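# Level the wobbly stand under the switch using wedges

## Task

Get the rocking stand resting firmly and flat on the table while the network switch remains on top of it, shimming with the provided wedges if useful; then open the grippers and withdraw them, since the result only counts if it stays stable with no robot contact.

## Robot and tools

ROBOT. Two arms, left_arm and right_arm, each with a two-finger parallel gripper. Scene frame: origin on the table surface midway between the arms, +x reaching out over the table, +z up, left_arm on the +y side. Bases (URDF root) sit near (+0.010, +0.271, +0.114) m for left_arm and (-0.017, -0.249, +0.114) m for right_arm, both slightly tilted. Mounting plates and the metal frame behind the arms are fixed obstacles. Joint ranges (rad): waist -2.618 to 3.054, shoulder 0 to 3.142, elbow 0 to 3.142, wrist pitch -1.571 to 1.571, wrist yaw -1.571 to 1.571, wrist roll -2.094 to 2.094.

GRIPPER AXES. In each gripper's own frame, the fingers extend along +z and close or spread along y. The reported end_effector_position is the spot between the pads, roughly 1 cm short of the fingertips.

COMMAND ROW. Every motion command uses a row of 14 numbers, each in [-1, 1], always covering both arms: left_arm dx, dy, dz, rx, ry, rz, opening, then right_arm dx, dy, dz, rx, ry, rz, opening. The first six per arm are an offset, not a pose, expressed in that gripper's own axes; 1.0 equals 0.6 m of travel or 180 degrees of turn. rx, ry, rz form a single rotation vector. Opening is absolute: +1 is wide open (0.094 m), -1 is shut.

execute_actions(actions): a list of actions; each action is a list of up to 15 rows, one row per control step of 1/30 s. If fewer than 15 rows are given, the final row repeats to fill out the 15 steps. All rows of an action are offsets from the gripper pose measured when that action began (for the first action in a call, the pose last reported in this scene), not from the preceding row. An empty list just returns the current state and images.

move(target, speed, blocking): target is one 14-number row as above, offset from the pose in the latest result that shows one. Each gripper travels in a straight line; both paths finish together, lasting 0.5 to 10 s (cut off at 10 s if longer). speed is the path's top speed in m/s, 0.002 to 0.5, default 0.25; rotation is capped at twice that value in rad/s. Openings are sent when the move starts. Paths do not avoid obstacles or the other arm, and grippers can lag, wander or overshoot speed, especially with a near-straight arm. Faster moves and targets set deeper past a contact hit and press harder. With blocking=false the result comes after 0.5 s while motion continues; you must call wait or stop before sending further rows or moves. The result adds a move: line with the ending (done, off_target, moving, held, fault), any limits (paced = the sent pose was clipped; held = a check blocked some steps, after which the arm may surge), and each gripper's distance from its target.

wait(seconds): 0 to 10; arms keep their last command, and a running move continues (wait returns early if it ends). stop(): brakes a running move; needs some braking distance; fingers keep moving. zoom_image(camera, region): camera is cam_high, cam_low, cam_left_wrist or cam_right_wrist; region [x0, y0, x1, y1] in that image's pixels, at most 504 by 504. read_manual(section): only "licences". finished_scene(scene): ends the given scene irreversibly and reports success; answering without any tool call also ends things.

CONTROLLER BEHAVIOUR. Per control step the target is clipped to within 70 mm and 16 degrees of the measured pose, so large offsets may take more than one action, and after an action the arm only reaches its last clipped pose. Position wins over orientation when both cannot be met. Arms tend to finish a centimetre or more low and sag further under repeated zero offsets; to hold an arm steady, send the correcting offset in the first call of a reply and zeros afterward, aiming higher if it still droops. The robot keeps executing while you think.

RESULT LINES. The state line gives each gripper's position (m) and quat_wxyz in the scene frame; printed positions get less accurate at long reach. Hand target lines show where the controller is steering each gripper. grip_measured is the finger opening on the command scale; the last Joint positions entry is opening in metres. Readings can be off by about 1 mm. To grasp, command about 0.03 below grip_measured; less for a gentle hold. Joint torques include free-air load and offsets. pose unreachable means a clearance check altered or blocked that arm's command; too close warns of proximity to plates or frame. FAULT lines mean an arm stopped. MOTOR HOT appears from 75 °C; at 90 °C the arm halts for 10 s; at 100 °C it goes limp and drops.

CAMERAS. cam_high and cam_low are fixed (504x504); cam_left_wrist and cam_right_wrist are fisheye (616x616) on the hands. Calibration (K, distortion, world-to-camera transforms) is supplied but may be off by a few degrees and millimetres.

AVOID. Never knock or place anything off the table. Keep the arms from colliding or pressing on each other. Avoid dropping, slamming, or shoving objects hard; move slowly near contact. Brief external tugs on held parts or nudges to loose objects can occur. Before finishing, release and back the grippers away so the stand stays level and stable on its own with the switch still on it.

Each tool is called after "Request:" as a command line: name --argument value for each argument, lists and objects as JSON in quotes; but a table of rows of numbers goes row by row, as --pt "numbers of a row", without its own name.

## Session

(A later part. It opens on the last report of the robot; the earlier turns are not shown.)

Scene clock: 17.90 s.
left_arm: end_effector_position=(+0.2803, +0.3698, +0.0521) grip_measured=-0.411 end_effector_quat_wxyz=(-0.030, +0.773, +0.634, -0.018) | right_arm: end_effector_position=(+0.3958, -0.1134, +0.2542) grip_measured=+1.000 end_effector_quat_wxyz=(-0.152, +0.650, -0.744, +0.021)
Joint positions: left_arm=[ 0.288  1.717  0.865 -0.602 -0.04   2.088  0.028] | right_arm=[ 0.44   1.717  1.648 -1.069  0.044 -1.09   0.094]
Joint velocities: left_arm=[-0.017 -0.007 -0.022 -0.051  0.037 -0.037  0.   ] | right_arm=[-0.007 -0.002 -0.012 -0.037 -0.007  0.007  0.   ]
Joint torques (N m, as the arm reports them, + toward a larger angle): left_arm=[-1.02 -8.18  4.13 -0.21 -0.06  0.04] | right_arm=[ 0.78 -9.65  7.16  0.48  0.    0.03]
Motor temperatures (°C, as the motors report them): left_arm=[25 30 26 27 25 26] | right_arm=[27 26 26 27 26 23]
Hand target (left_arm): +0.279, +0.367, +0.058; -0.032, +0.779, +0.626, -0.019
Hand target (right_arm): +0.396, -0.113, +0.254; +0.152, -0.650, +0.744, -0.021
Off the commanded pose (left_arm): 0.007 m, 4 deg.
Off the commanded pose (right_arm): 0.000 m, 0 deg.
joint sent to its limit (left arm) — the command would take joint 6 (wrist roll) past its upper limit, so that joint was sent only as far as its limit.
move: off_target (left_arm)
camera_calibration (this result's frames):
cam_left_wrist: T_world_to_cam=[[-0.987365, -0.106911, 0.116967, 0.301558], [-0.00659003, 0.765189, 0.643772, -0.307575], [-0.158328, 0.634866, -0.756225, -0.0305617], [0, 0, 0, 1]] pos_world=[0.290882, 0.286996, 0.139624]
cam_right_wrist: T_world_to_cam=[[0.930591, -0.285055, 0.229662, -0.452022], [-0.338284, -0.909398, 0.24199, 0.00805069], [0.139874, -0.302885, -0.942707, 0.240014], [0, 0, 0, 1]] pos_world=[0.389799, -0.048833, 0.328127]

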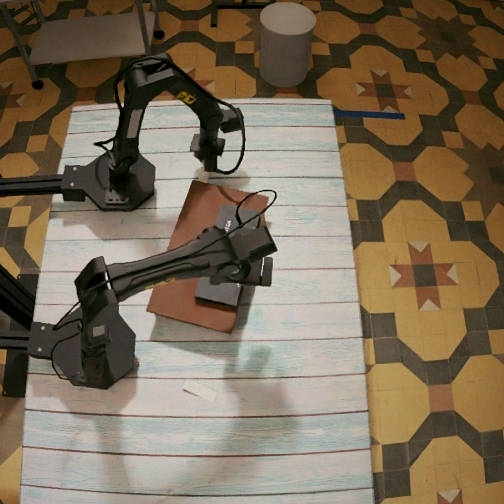

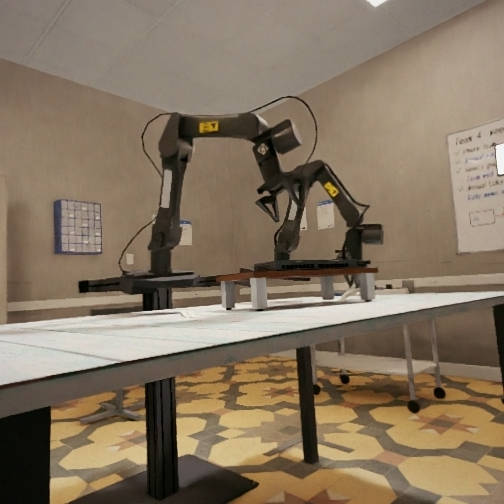

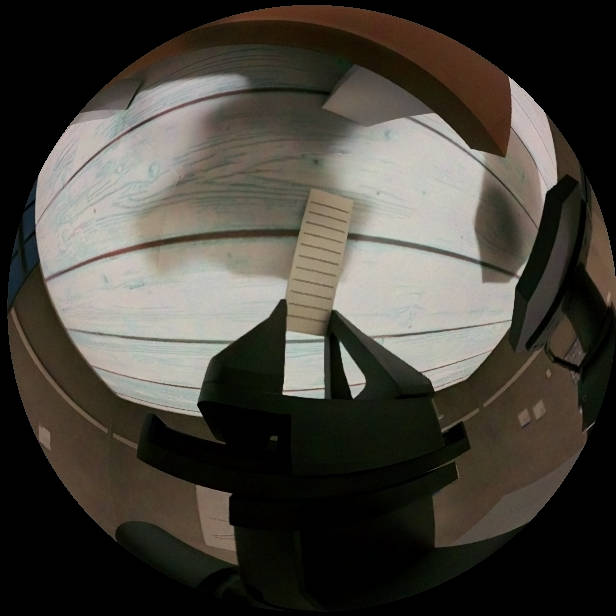

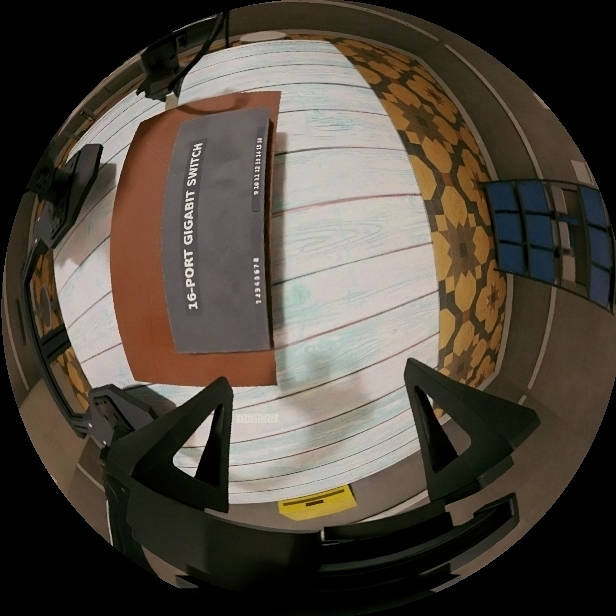

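Request:
move --target '[0,0,0.056,0,0,0,-0.6,0,0,0,0,0,0,1]' --speed 0.05

Request:
move --target '[0,0,-0.15,0,0,0,1,0,0,0,0,0,0,1]'

Request:
move --target '[0,0,-0.04,0,0,-0.5,1,0,0,0,0,0,0,1]' --speed 0.5

Request:
move --target '[0,0,0,0,0,-0.5,1,0,0,0,0,0,0,1]' --speed 0.5

Scene clock: 19.23 s.
left_arm: end_effector_position=(+0.2824, +0.3708, +0.0244) grip_measured=-0.411 end_effector_quat_wxyz=(-0.030, +0.773, +0.633, -0.018) | right_arm: end_effector_position=(+0.3958, -0.1134, +0.2542) grip_measured=+1.000 end_effector_quat_wxyz=(-0.152, +0.650, -0.744, +0.021)
Joint positions: left_arm=[ 0.288  1.81   0.846 -0.489 -0.041  2.09   0.028] | right_arm=[ 0.44   1.717  1.648 -1.069  0.044 -1.09   0.094]
Joint velocities: left_arm=[-0.012 -0.012 -0.022 -0.037  0.037 -0.081  0.   ] | right_arm=[-0.007 -0.002 -0.012 -0.022  0.022 -0.022  0.   ]
Joint torques (N m, as the arm reports them, + toward a larger angle): left_arm=[ 0.61 -5.99  1.85  0.32  0.    0.  ] | right_arm=[ 0.71 -9.69  7.14  0.48 -0.01  0.  ]
Motor temperatures (°C, as the motors report them): left_arm=[25 29 26 27 25 26] | right_arm=[27 26 26 27 26 23]
Hand target (left_arm): +0.278, +0.371, +0.019; -0.030, +0.773, +0.634, -0.019
Hand target (right_arm): +0.396, -0.113, +0.254; +0.152, -0.650, +0.744, -0.021
Off the commanded pose (left_arm): 0.007 m, 0 deg.
Off the commanded pose (right_arm): 0.000 m, 0 deg.
move: done
camera_calibration (this result's frames):
cam_left_wrist: T_world_to_cam=[[-0.987691, -0.104741, 0.116168, 0.306232], [-0.00522484, 0.764369, 0.644758, -0.290596], [-0.156328, 0.636215, -0.755508, -0.0528776], [0, 0, 0, 1]] pos_world=[0.292678, 0.28784, 0.11184]
cam_right_wrist: T_world_to_cam=[[0.930591, -0.285055, 0.229662, -0.452022], [-0.338284, -0.909398, 0.24199, 0.00805069], [0.139874, -0.302885, -0.942707, 0.240014], [0, 0, 0, 1]] pos_world=[0.389799, -0.048833, 0.328127]

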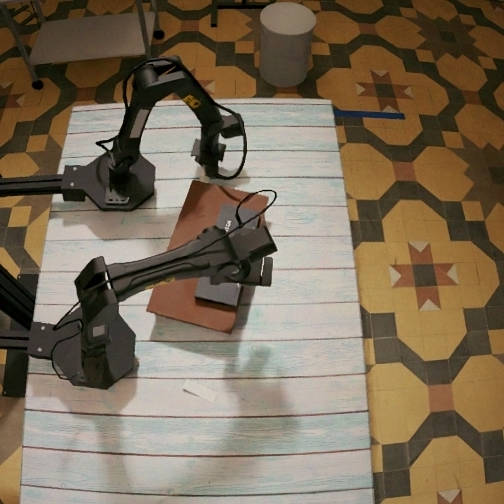

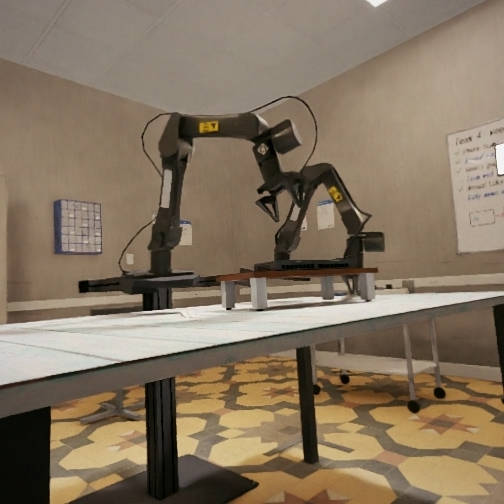

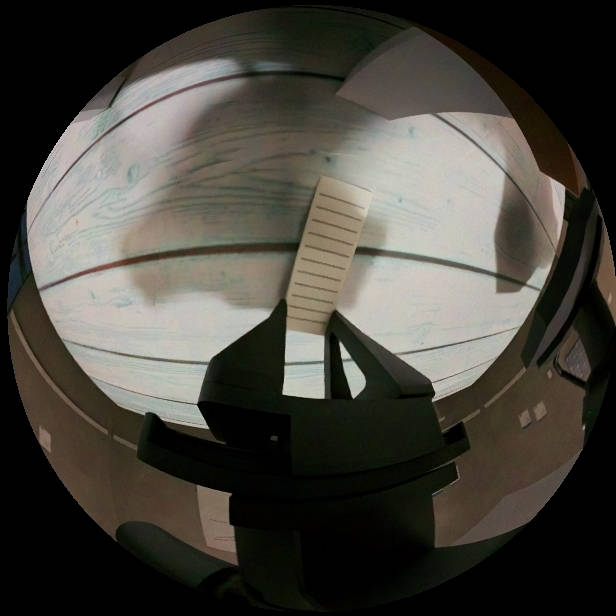

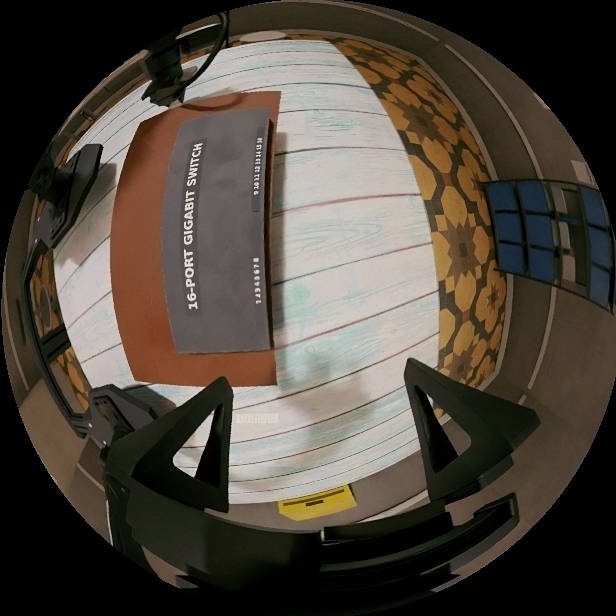

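Scene clock: 20.37 s.
left_arm: end_effector_position=(+0.2827, +0.3682, +0.1046) grip_measured=+1.000 end_effector_quat_wxyz=(-0.033, +0.772, +0.634, -0.025) | right_arm: end_effector_position=(+0.3958, -0.1134, +0.2542) grip_measured=+1.000 end_effector_quat_wxyz=(-0.152, +0.650, -0.744, +0.021)
Joint positions: left_arm=[ 0.28   1.599  0.973 -0.841 -0.041  2.079  0.094] | right_arm=[ 0.44   1.717  1.648 -1.069  0.044 -1.09   0.094]
Joint velocities: left_arm=[-0.022 -0.007 -0.007  0.051 -0.051 -0.007  0.   ] | right_arm=[-0.007  0.007  0.002  0.022  0.095  0.007  0.   ]
Joint torques (N m, as the arm reports them, + toward a larger angle): left_arm=[-0.81 -7.19  7.24 -0.22 -0.03 -0.08] | right_arm=[ 0.75 -9.68  7.08  0.48  0.    0.02]
Motor temperatures (°C, as the motors report them): left_arm=[25 30 26 27 25 26] | right_arm=[27 27 26 27 26 23]
Hand target (left_arm): +0.289, +0.368, +0.114; -0.030, +0.773, +0.633, -0.018
Hand target (right_arm): +0.396, -0.113, +0.254; +0.152, -0.650, +0.744, -0.021
Off the commanded pose (left_arm): 0.011 m, 1 deg.
Off the commanded pose (right_arm): 0.000 m, 0 deg.
move: off_target (left_arm)
camera_calibration (this result's frames):
cam_left_wrist: T_world_to_cam=[[-0.985641, -0.106828, 0.130766, 0.295643], [0.00177052, 0.767847, 0.640631, -0.34319], [-0.168846, 0.631664, -0.756632, 0.0147314], [0, 0, 0, 1]] pos_world=[0.294493, 0.285795, 0.192345]
cam_right_wrist: T_world_to_cam=[[0.930591, -0.285055, 0.229662, -0.452022], [-0.338284, -0.909398, 0.24199, 0.00805069], [0.139874, -0.302885, -0.942707, 0.240014], [0, 0, 0, 1]] pos_world=[0.389799, -0.048833, 0.328127]

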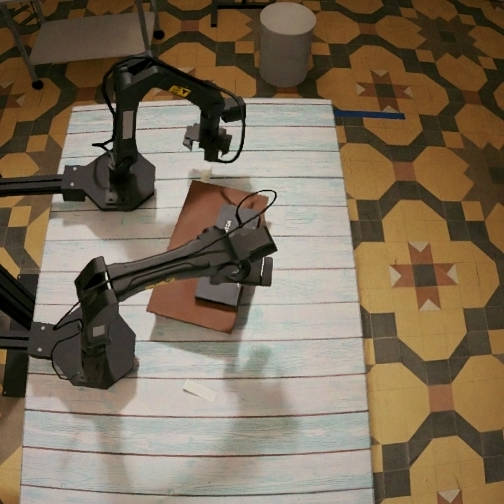

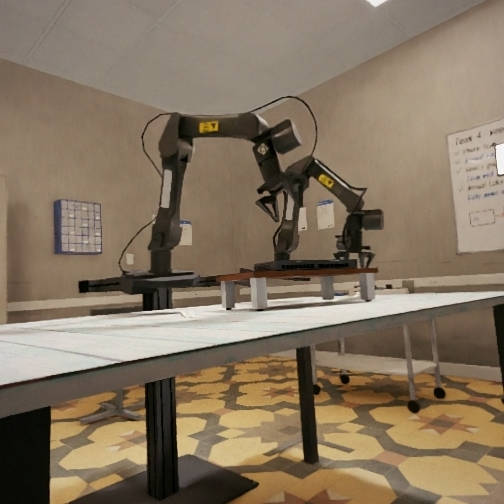

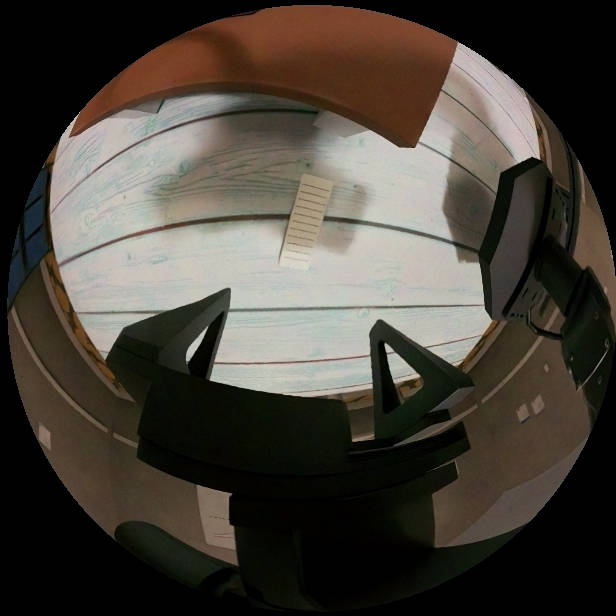

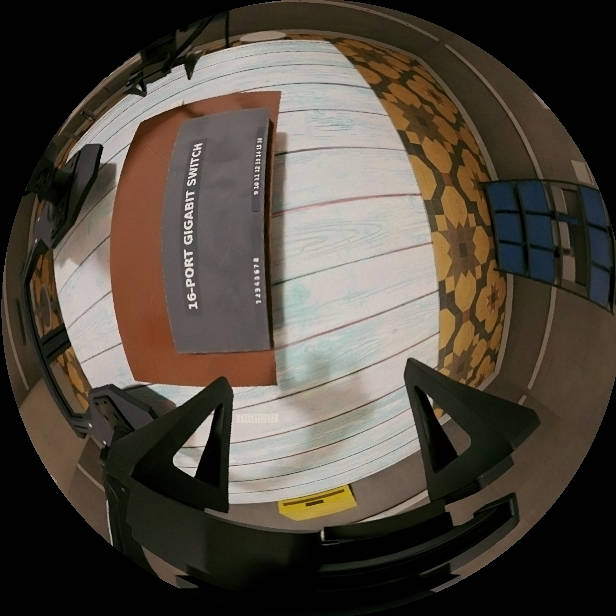

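Scene clock: 22.70 s.
left_arm: end_effector_position=(+0.2723, +0.3648, +0.1144) grip_measured=+1.000 end_effector_quat_wxyz=(-0.062, +0.101, +0.993, -0.004) | right_arm: end_effector_position=(+0.3958, -0.1134, +0.2542) grip_measured=+1.000 end_effector_quat_wxyz=(-0.152, +0.650, -0.744, +0.021)
Joint positions: left_arm=[ 0.28   1.583  0.992 -0.924 -0.041  0.515  0.094] | right_arm=[ 0.44   1.717  1.648 -1.069  0.044 -1.09   0.094]
Joint velocities: left_arm=[-0.022 -0.002 -0.002 -0.051  0.007 -0.007  0.   ] | right_arm=[-0.002 -0.007  0.007  0.051 -0.095  0.007  0.   ]
Joint torques (N m, as the arm reports them, + toward a larger angle): left_arm=[-0.38 -8.05  7.94 -0.25  0.   -0.12] | right_arm=[ 0.72 -9.7   7.11  0.49 -0.02  0.03]
Motor temperatures (°C, as the motors report them): left_arm=[25 30 26 27 25 26] | right_arm=[27 27 26 27 26 23]
Hand target (left_arm): +0.284, +0.367, +0.128; -0.041, +0.098, +0.994, +0.005
Hand target (right_arm): +0.396, -0.113, +0.254; +0.152, -0.650, +0.744, -0.021
Off the commanded pose (left_arm): 0.019 m, 3 deg.
Off the commanded pose (right_arm): 0.000 m, 0 deg.
move: off_target (left_arm)
camera_calibration (this result's frames):
cam_left_wrist: T_world_to_cam=[[0.103807, -0.993933, 0.0363425, 0.321531], [-0.697051, -0.0466384, 0.715503, 0.132086], [-0.709467, -0.0996066, -0.697664, 0.429761], [0, 0, 0, 1]] pos_world=[0.363595, 0.368547, 0.193636]
cam_right_wrist: T_world_to_cam=[[0.930591, -0.285055, 0.229662, -0.452022], [-0.338284, -0.909398, 0.24199, 0.00805069], [0.139874, -0.302885, -0.942707, 0.240014], [0, 0, 0, 1]] pos_world=[0.389799, -0.048833, 0.328127]

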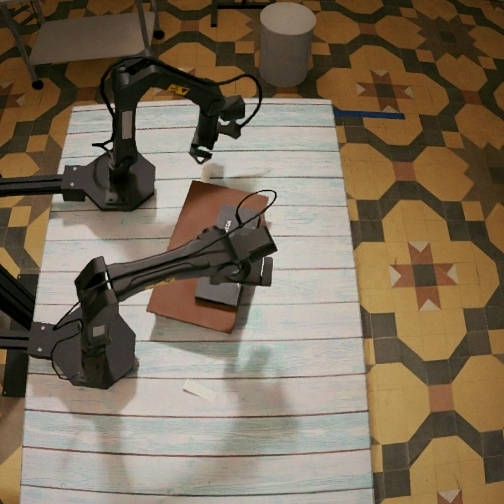

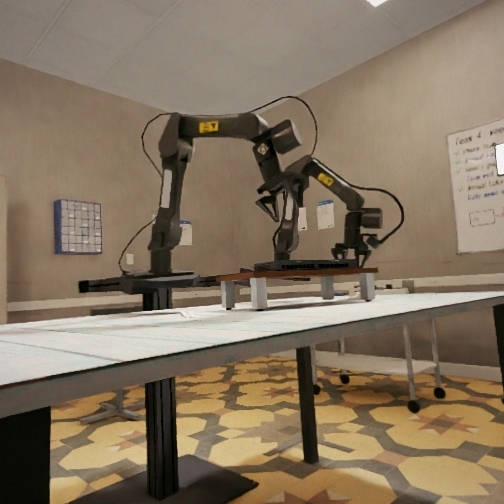

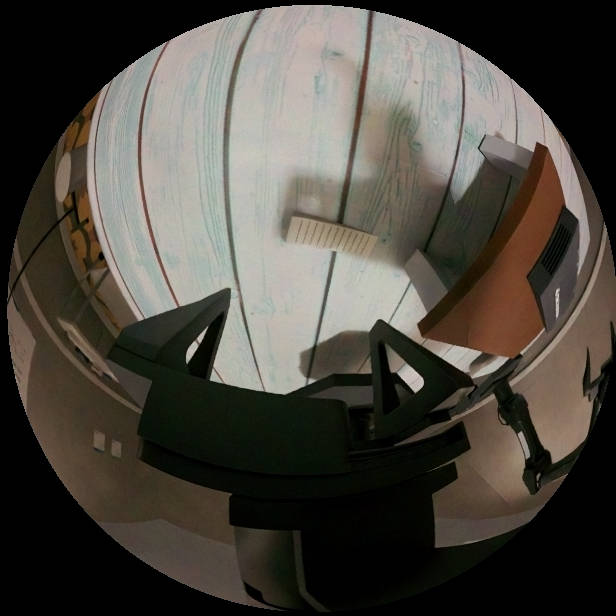

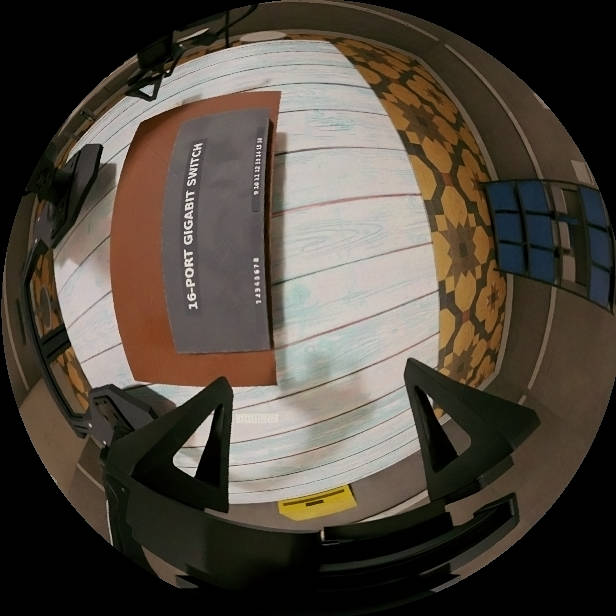

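Scene clock: 25.03 s.
left_arm: end_effector_position=(+0.2726, +0.3639, +0.1143) grip_measured=+1.000 end_effector_quat_wxyz=(-0.048, -0.627, +0.777, +0.038) | right_arm: end_effector_position=(+0.3958, -0.1134, +0.2542) grip_measured=+1.000 end_effector_quat_wxyz=(-0.152, +0.650, -0.744, +0.021)
Joint positions: left_arm=[ 0.28   1.583  0.992 -0.924 -0.035 -1.046  0.094] | right_arm=[ 0.44   1.717  1.648 -1.069  0.044 -1.09   0.094]
Joint velocities: left_arm=[-0.002 -0.017 -0.007  0.022 -0.007 -0.037  0.   ] | right_arm=[-0.002  0.007 -0.002 -0.066  0.037  0.022  0.   ]
Joint torques (N m, as the arm reports them, + toward a larger angle): left_arm=[ 0.03 -5.99  4.84 -0.07 -0.06 -0.11] | right_arm=[ 0.78 -9.59  7.13  0.49  0.    0.03]
Motor temperatures (°C, as the motors report them): left_arm=[25 29 26 27 25 26] | right_arm=[27 27 26 27 26 23]
Hand target (left_arm): +0.272, +0.365, +0.114; -0.046, -0.631, +0.774, +0.041
Hand target (right_arm): +0.396, -0.113, +0.254; +0.152, -0.650, +0.744, -0.021
Off the commanded pose (left_arm): 0.001 m, 1 deg.
Off the commanded pose (right_arm): 0.000 m, 0 deg.
move: done
camera_calibration (this result's frames):
cam_left_wrist: T_world_to_cam=[[0.993789, 0.088055, -0.0680488, -0.303865], [0.111279, -0.780097, 0.615683, 0.190222], [0.00112931, -0.619431, -0.78505, 0.435279], [0, 0, 0, 1]] pos_world=[0.280318, 0.444774, 0.203921]
cam_right_wrist: T_world_to_cam=[[0.930591, -0.285055, 0.229662, -0.452022], [-0.338284, -0.909398, 0.24199, 0.00805069], [0.139874, -0.302885, -0.942707, 0.240014], [0, 0, 0, 1]] pos_world=[0.389799, -0.048833, 0.328127]

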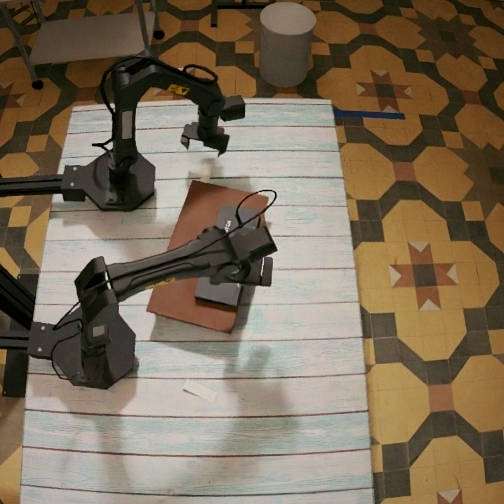

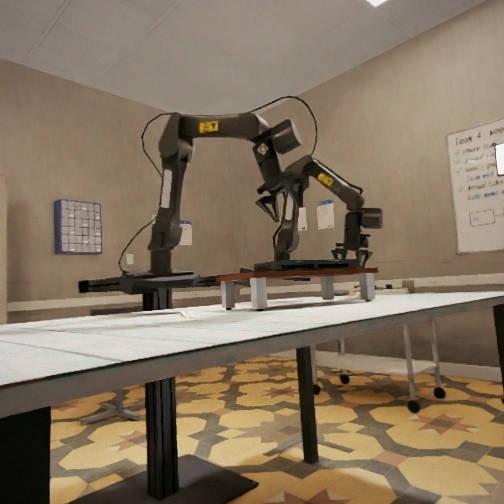

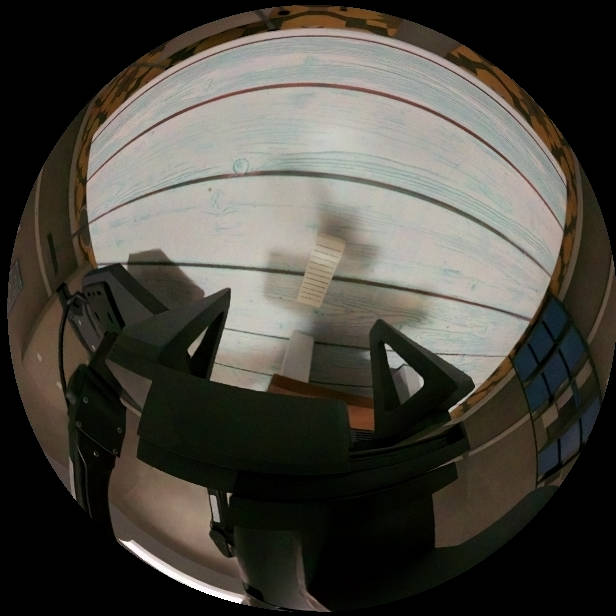

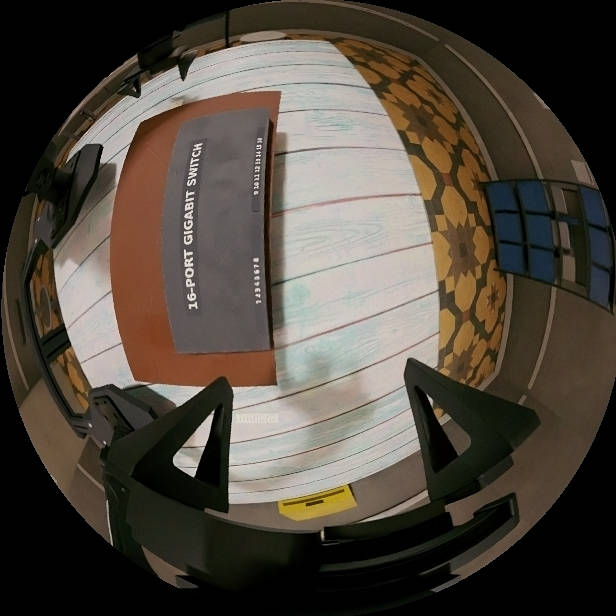

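Request:
zoom_image --camera "cam_left_wrist" --region '[250, 200, 390, 380]'

Request:
move --target '[-0.075,0,0,0,0.14,0,-1,0,0,0,0,0,0,1]'

Region (250, 200, 390, 380) of cam_left_wrist's 616x616 image, scaled by 2.800, with more detail than that image has.

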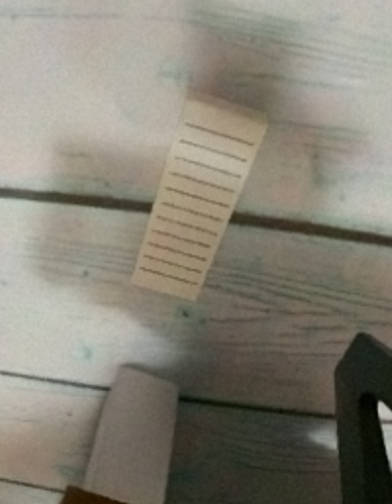

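Scene clock: 26.90 s.
left_arm: end_effector_position=(+0.2756, +0.4056, +0.1049) grip_measured=-0.984 end_effector_quat_wxyz=(-0.218, -0.621, +0.747, -0.092) | right_arm: end_effector_position=(+0.3958, -0.1134, +0.2542) grip_measured=+1.000 end_effector_quat_wxyz=(-0.152, +0.650, -0.744, +0.021)
Joint positions: left_arm=[ 0.59   1.961  1.365 -1.248  0.261 -0.699  0.001] | right_arm=[ 0.44   1.717  1.648 -1.069  0.044 -1.09   0.094]
Joint velocities: left_arm=[-0.002 -0.012 -0.007 -0.037 -0.066  0.007  0.001] | right_arm=[ 0.007 -0.017 -0.012 -0.022  0.037 -0.007  0.   ]
Joint torques (N m, as the arm reports them, + toward a larger angle): left_arm=[ 0.96 -8.51  7.31 -0.92  0.16  0.02] | right_arm=[ 0.74 -9.7   7.16  0.49 -0.01  0.02]
Motor temperatures (°C, as the motors report them): left_arm=[25 30 26 27 25 26] | right_arm=[27 27 26 27 26 23]
Hand target (left_arm): +0.281, +0.409, +0.113; -0.213, -0.621, +0.748, -0.097
Hand target (right_arm): +0.396, -0.113, +0.254; +0.152, -0.650, +0.744, -0.021
Off the commanded pose (left_arm): 0.011 m, 1 deg.
Off the commanded pose (right_arm): 0.000 m, 0 deg.
move: off_target (left_arm)
camera_calibration (this result's frames):
cam_left_wrist: T_world_to_cam=[[0.973889, 0.0845219, -0.210704, -0.289235], [0.225782, -0.457545, 0.860043, 0.0401984], [-0.023714, -0.88516, -0.464682, 0.53476], [0, 0, 0, 1]] pos_world=[0.285288, 0.516187, 0.152978]
cam_right_wrist: T_world_to_cam=[[0.930591, -0.285055, 0.229662, -0.452022], [-0.338284, -0.909398, 0.24199, 0.00805069], [0.139874, -0.302885, -0.942707, 0.240014], [0, 0, 0, 1]] pos_world=[0.389799, -0.048833, 0.328127]

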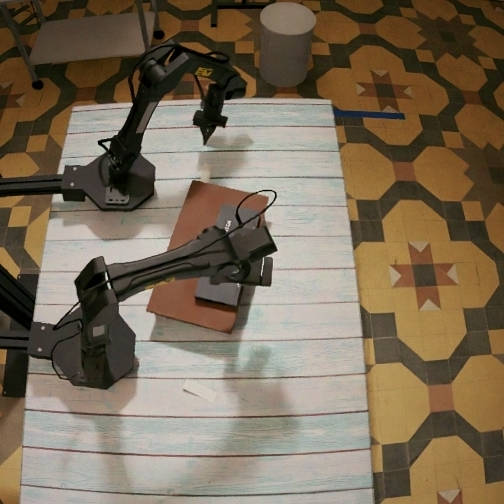

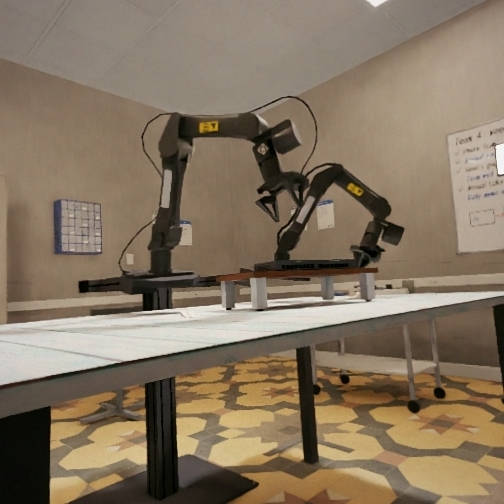

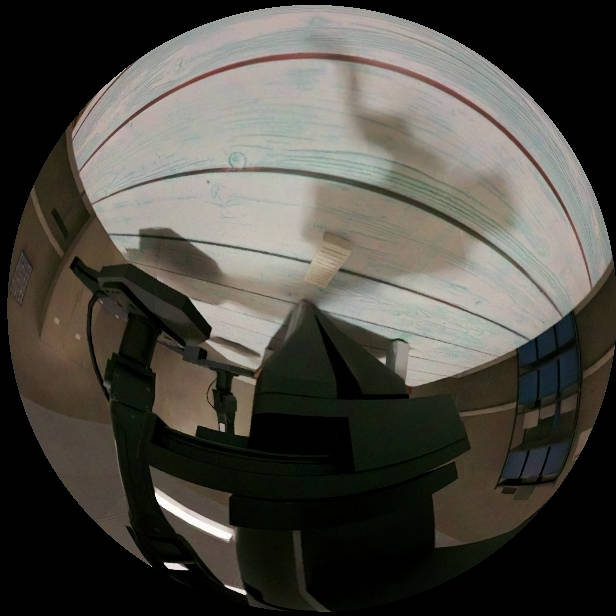

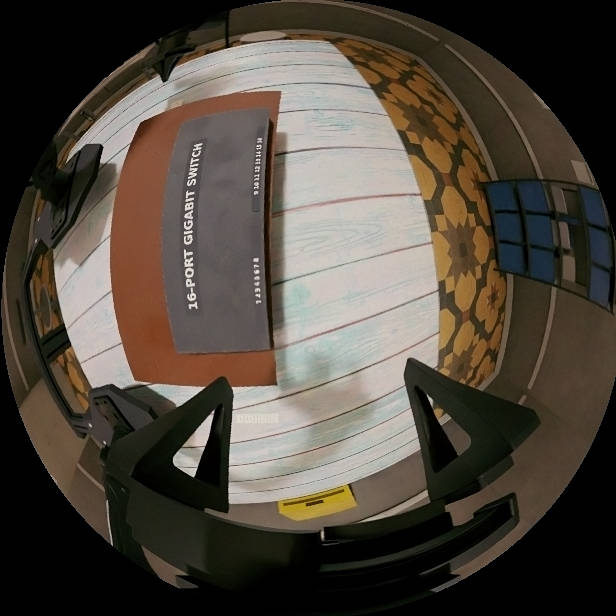

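Request:
move --target '[-0.068,-0.048,0.127,0,0,0,-1,0,0,0,0,0,0,1]' --speed 0.12

Scene clock: 28.70 s.
left_arm: end_effector_position=(+0.2871, +0.4059, +0.0151) grip_measured=-0.984 end_effector_quat_wxyz=(-0.227, -0.620, +0.746, -0.089) | right_arm: end_effector_position=(+0.3958, -0.1134, +0.2542) grip_measured=+1.000 end_effector_quat_wxyz=(-0.152, +0.650, -0.744, +0.021)
Joint positions: left_arm=[ 0.557  2.209  1.365 -1.01   0.265 -0.728  0.001] | right_arm=[ 0.44   1.717  1.648 -1.069  0.044 -1.09   0.094]
Joint velocities: left_arm=[ 0.007 -0.007 -0.002  0.007 -0.007 -0.022  0.   ] | right_arm=[-0.007 -0.022 -0.002  0.037 -0.051 -0.066  0.   ]
Joint torques (N m, as the arm reports them, + toward a larger angle): left_arm=[-0.01 -9.93  2.76 -0.5   0.18 -0.09] | right_arm=[ 0.74 -9.64  7.13  0.48 -0.01  0.02]
Motor temperatures (°C, as the motors report them): left_arm=[25 30 26 27 25 26] | right_arm=[27 27 26 27 26 23]
Hand target (left_arm): +0.291, +0.405, +0.015; -0.219, -0.621, +0.747, -0.093
Hand target (right_arm): +0.396, -0.113, +0.254; +0.152, -0.650, +0.744, -0.021
Off the commanded pose (left_arm): 0.006 m, 1 deg.
Off the commanded pose (right_arm): 0.000 m, 0 deg.
move: done
camera_calibration (this result's frames):
cam_left_wrist: T_world_to_cam=[[0.970647, 0.0785195, -0.227332, -0.315839], [0.237913, -0.452, 0.859705, 0.109265], [-0.0352504, -0.888555, -0.457413, 0.49809], [0, 0, 0, 1]] pos_world=[0.29813, 0.516767, 0.0620973]
cam_right_wrist: T_world_to_cam=[[0.930591, -0.285055, 0.229662, -0.452022], [-0.338284, -0.909398, 0.24199, 0.00805069], [0.139874, -0.302885, -0.942707, 0.240014], [0, 0, 0, 1]] pos_world=[0.389799, -0.048833, 0.328127]

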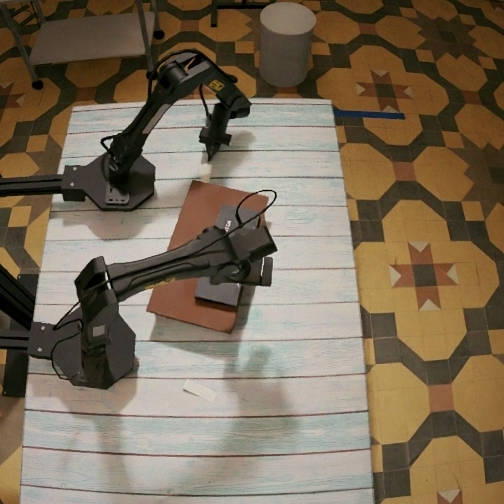

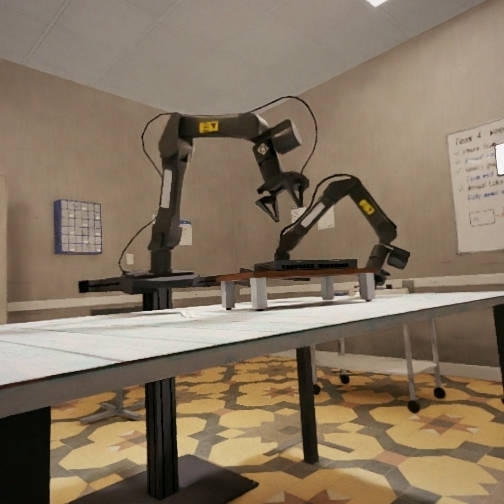

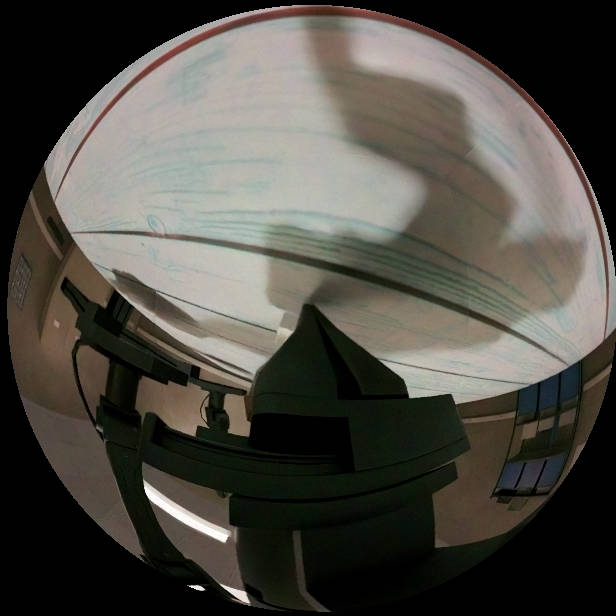

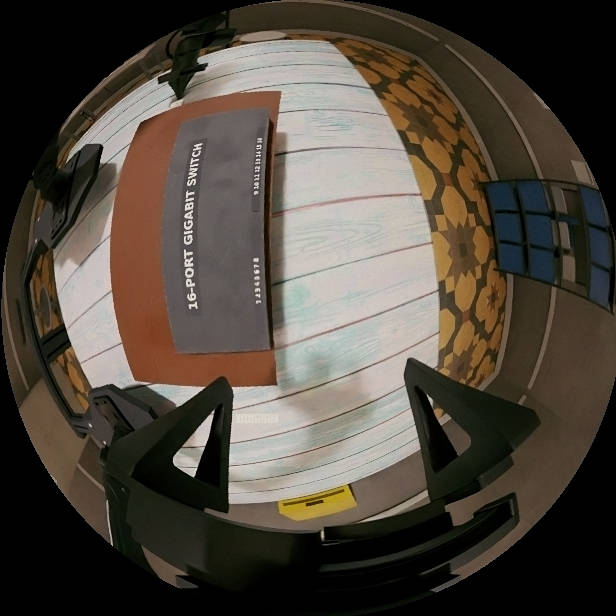

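Request:
move --target '[0.118,0.002,0.055,0,0,0,-1,0,0,0,0,0,0,1]' --speed 0.04

Request:
zoom_image --camera "cam_low" --region '[290, 250, 400, 315]'

Request:
zoom_image --camera "cam_right_wrist" --region '[100, 40, 300, 160]'

Scene clock: 31.33 s.
left_arm: end_effector_position=(+0.2677, +0.3318, +0.0145) grip_measured=-0.984 end_effector_quat_wxyz=(-0.238, -0.617, +0.745, -0.086) | right_arm: end_effector_position=(+0.3958, -0.1134, +0.2542) grip_measured=+1.000 end_effector_quat_wxyz=(-0.152, +0.650, -0.744, +0.021)
Joint positions: left_arm=[ 0.391  2.079  1.099 -0.851  0.304 -0.888  0.001] | right_arm=[ 0.44   1.717  1.648 -1.069  0.044 -1.09   0.094]
Joint velocities: left_arm=[-0.007 -0.002 -0.027  0.007 -0.022 -0.037  0.   ] | right_arm=[-0.002 -0.002  0.012 -0.007 -0.007 -0.007  0.   ]
Joint torques (N m, as the arm reports them, + toward a larger angle): left_arm=[ -0.28 -10.2    1.26  -0.52   0.21  -0.1 ] | right_arm=[ 0.71 -9.67  7.19  0.48  0.    0.02]
Motor temperatures (°C, as the motors report them): left_arm=[25 30 26 27 25 26] | right_arm=[27 27 27 27 26 23]
Hand target (left_arm): +0.270, +0.329, +0.018; -0.229, -0.619, +0.746, -0.091
Hand target (right_arm): +0.396, -0.113, +0.254; +0.152, -0.650, +0.744, -0.021
Off the commanded pose (left_arm): 0.004 m, 1 deg.
Off the commanded pose (right_arm): 0.000 m, 0 deg.
move: done
camera_calibration (this result's frames):
cam_left_wrist: T_world_to_cam=[[0.966367, 0.0697098, -0.247539, -0.286959], [0.252137, -0.446267, 0.858646, 0.0752437], [-0.0506124, -0.89218, -0.448834, 0.436499], [0, 0, 0, 1]] pos_world=[0.280428, 0.443018, 0.0602745]
cam_right_wrist: T_world_to_cam=[[0.930591, -0.285055, 0.229662, -0.452022], [-0.338284, -0.909398, 0.24199, 0.00805069], [0.139874, -0.302885, -0.942707, 0.240014], [0, 0, 0, 1]] pos_world=[0.389799, -0.048833, 0.328127]

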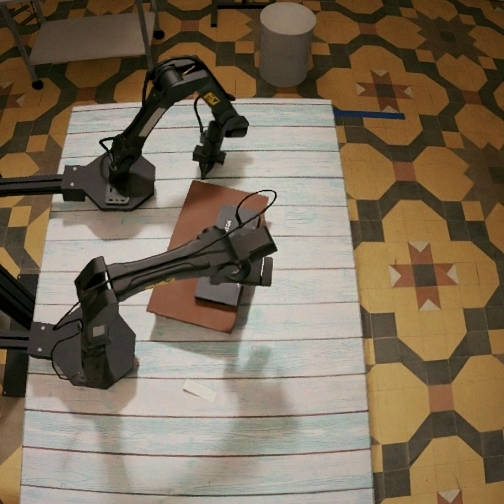

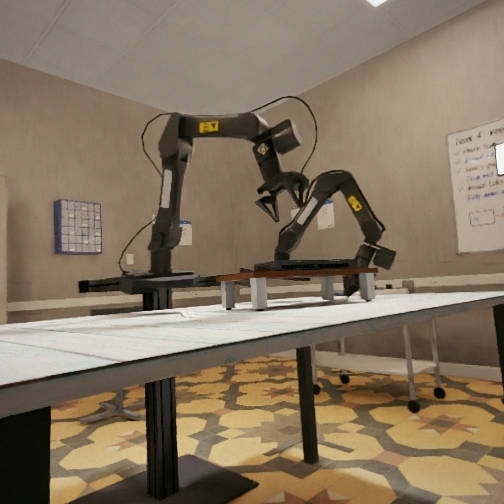

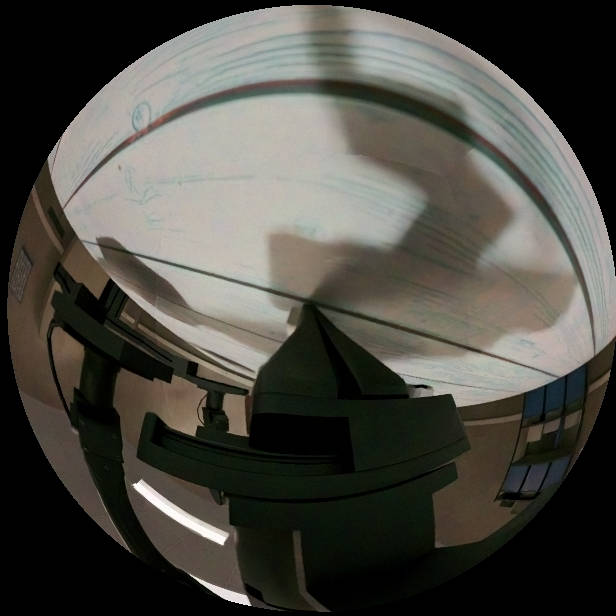

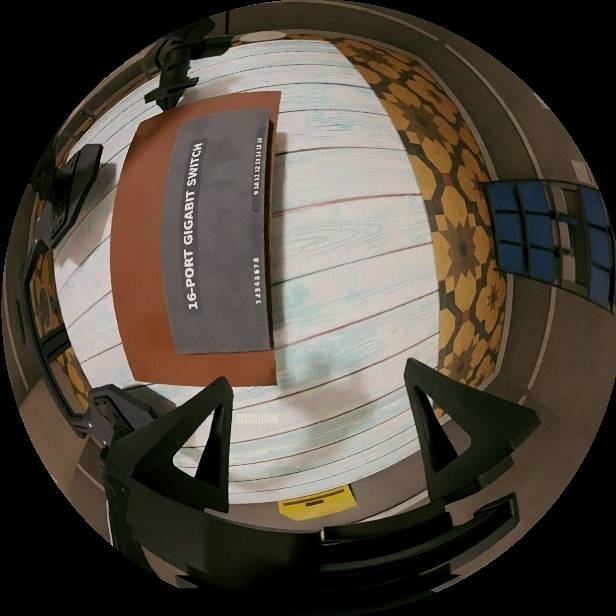

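Region (290, 250, 400, 315) of cam_low's 504x504 image, scaled by 4.582, with more detail than that image has; it fills the top 298 rows of this view, and the rest is white.

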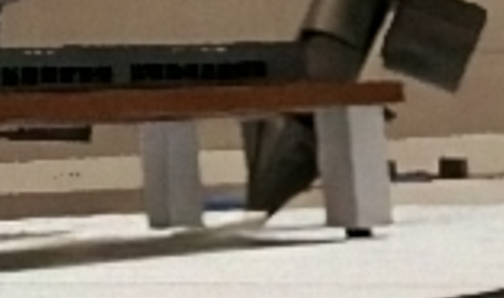

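Region (100, 40, 300, 160) of cam_right_wrist's 616x616 image, scaled by 2.520, with more detail than that image has; it fills the top 302 rows of this view, and the rest is white.

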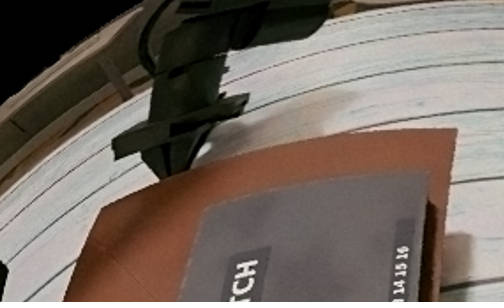

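Request:
move --target '[0.055,0,0.022,0,0,0,-1,0,0,0,0,0,0,1]' --speed 0.025

Request:
zoom_image --camera "cam_low" --region '[290, 250, 400, 315]'

Scene clock: 33.23 s.
left_arm: end_effector_position=(+0.2624, +0.3098, +0.0140) grip_measured=-0.985 end_effector_quat_wxyz=(-0.232, -0.618, +0.747, -0.072) | right_arm: end_effector_position=(+0.3958, -0.1134, +0.2542) grip_measured=+1.000 end_effector_quat_wxyz=(-0.152, +0.650, -0.744, +0.021)
Joint positions: left_arm=[ 0.316  2.035  1.024 -0.793  0.293 -0.972  0.001] | right_arm=[ 0.44   1.717  1.648 -1.069  0.044 -1.09   0.094]
Joint velocities: left_arm=[ 0.007  0.002 -0.017  0.007 -0.007  0.007 -0.001] | right_arm=[ 0.017 -0.007 -0.017 -0.007  0.051 -0.081  0.   ]
Joint torques (N m, as the arm reports them, + toward a larger angle): left_arm=[-1.76 -9.28  0.45 -0.54  0.48 -0.09] | right_arm=[ 0.68 -9.7   7.12  0.48  0.01  0.02]
Motor temperatures (°C, as the motors report them): left_arm=[25 30 26 27 25 26] | right_arm=[27 27 27 27 26 23]
Hand target (left_arm): +0.260, +0.297, +0.018; -0.239, -0.616, +0.745, -0.086
Hand target (right_arm): +0.396, -0.113, +0.254; +0.152, -0.650, +0.744, -0.021
Off the commanded pose (left_arm): 0.013 m, 2 deg.
Off the commanded pose (right_arm): 0.000 m, 0 deg.
move: off_target (left_arm)
camera_calibration (this result's frames):
cam_left_wrist: T_world_to_cam=[[0.964764, 0.0714718, -0.253225, -0.280463], [0.256346, -0.472268, 0.843356, 0.074313], [-0.059314, -0.878553, -0.473948, 0.414858], [0, 0, 0, 1]] pos_world=[0.276137, 0.419616, 0.0629288]
cam_right_wrist: T_world_to_cam=[[0.930591, -0.285055, 0.229662, -0.452022], [-0.338284, -0.909398, 0.24199, 0.00805069], [0.139874, -0.302885, -0.942707, 0.240014], [0, 0, 0, 1]] pos_world=[0.389799, -0.048833, 0.328127]

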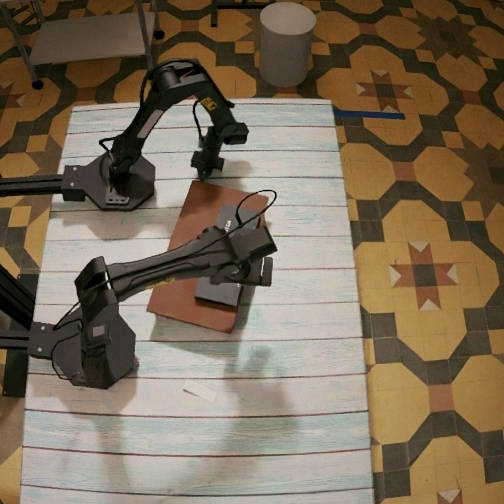

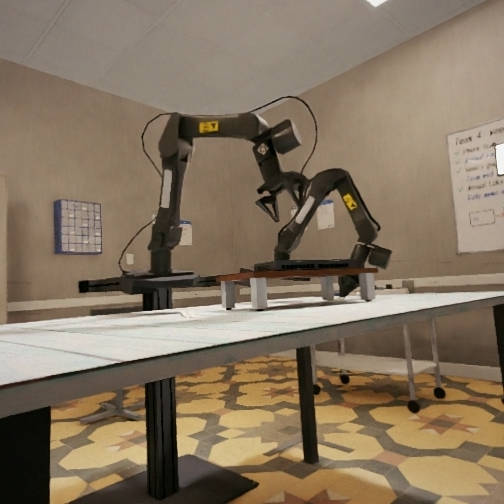

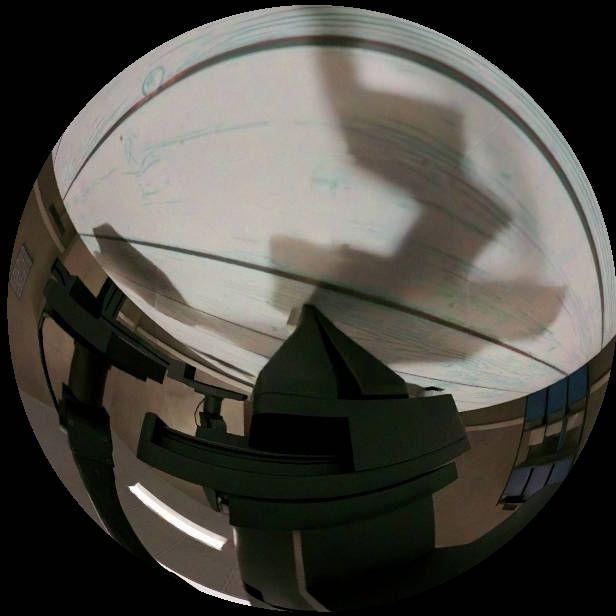

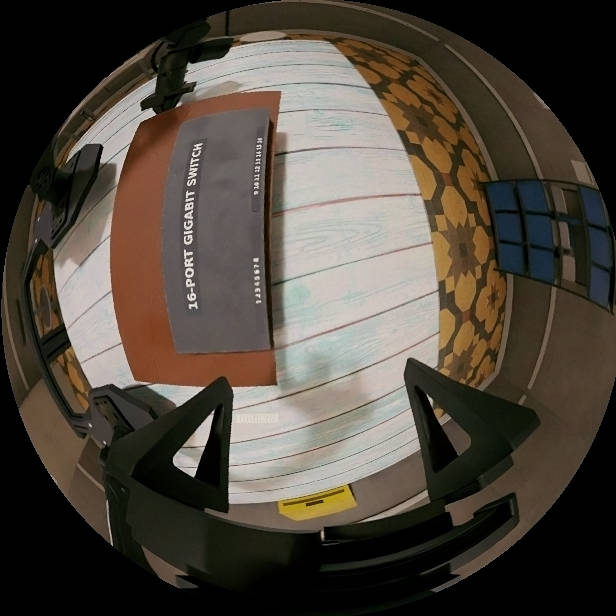

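Region (290, 250, 400, 315) of cam_low's 504x504 image, scaled by 4.582, with more detail than that image has; it fills the top 298 rows of this view, and the rest is white.

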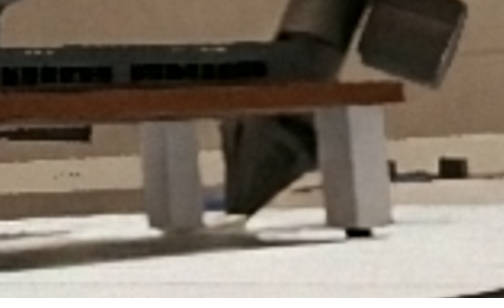

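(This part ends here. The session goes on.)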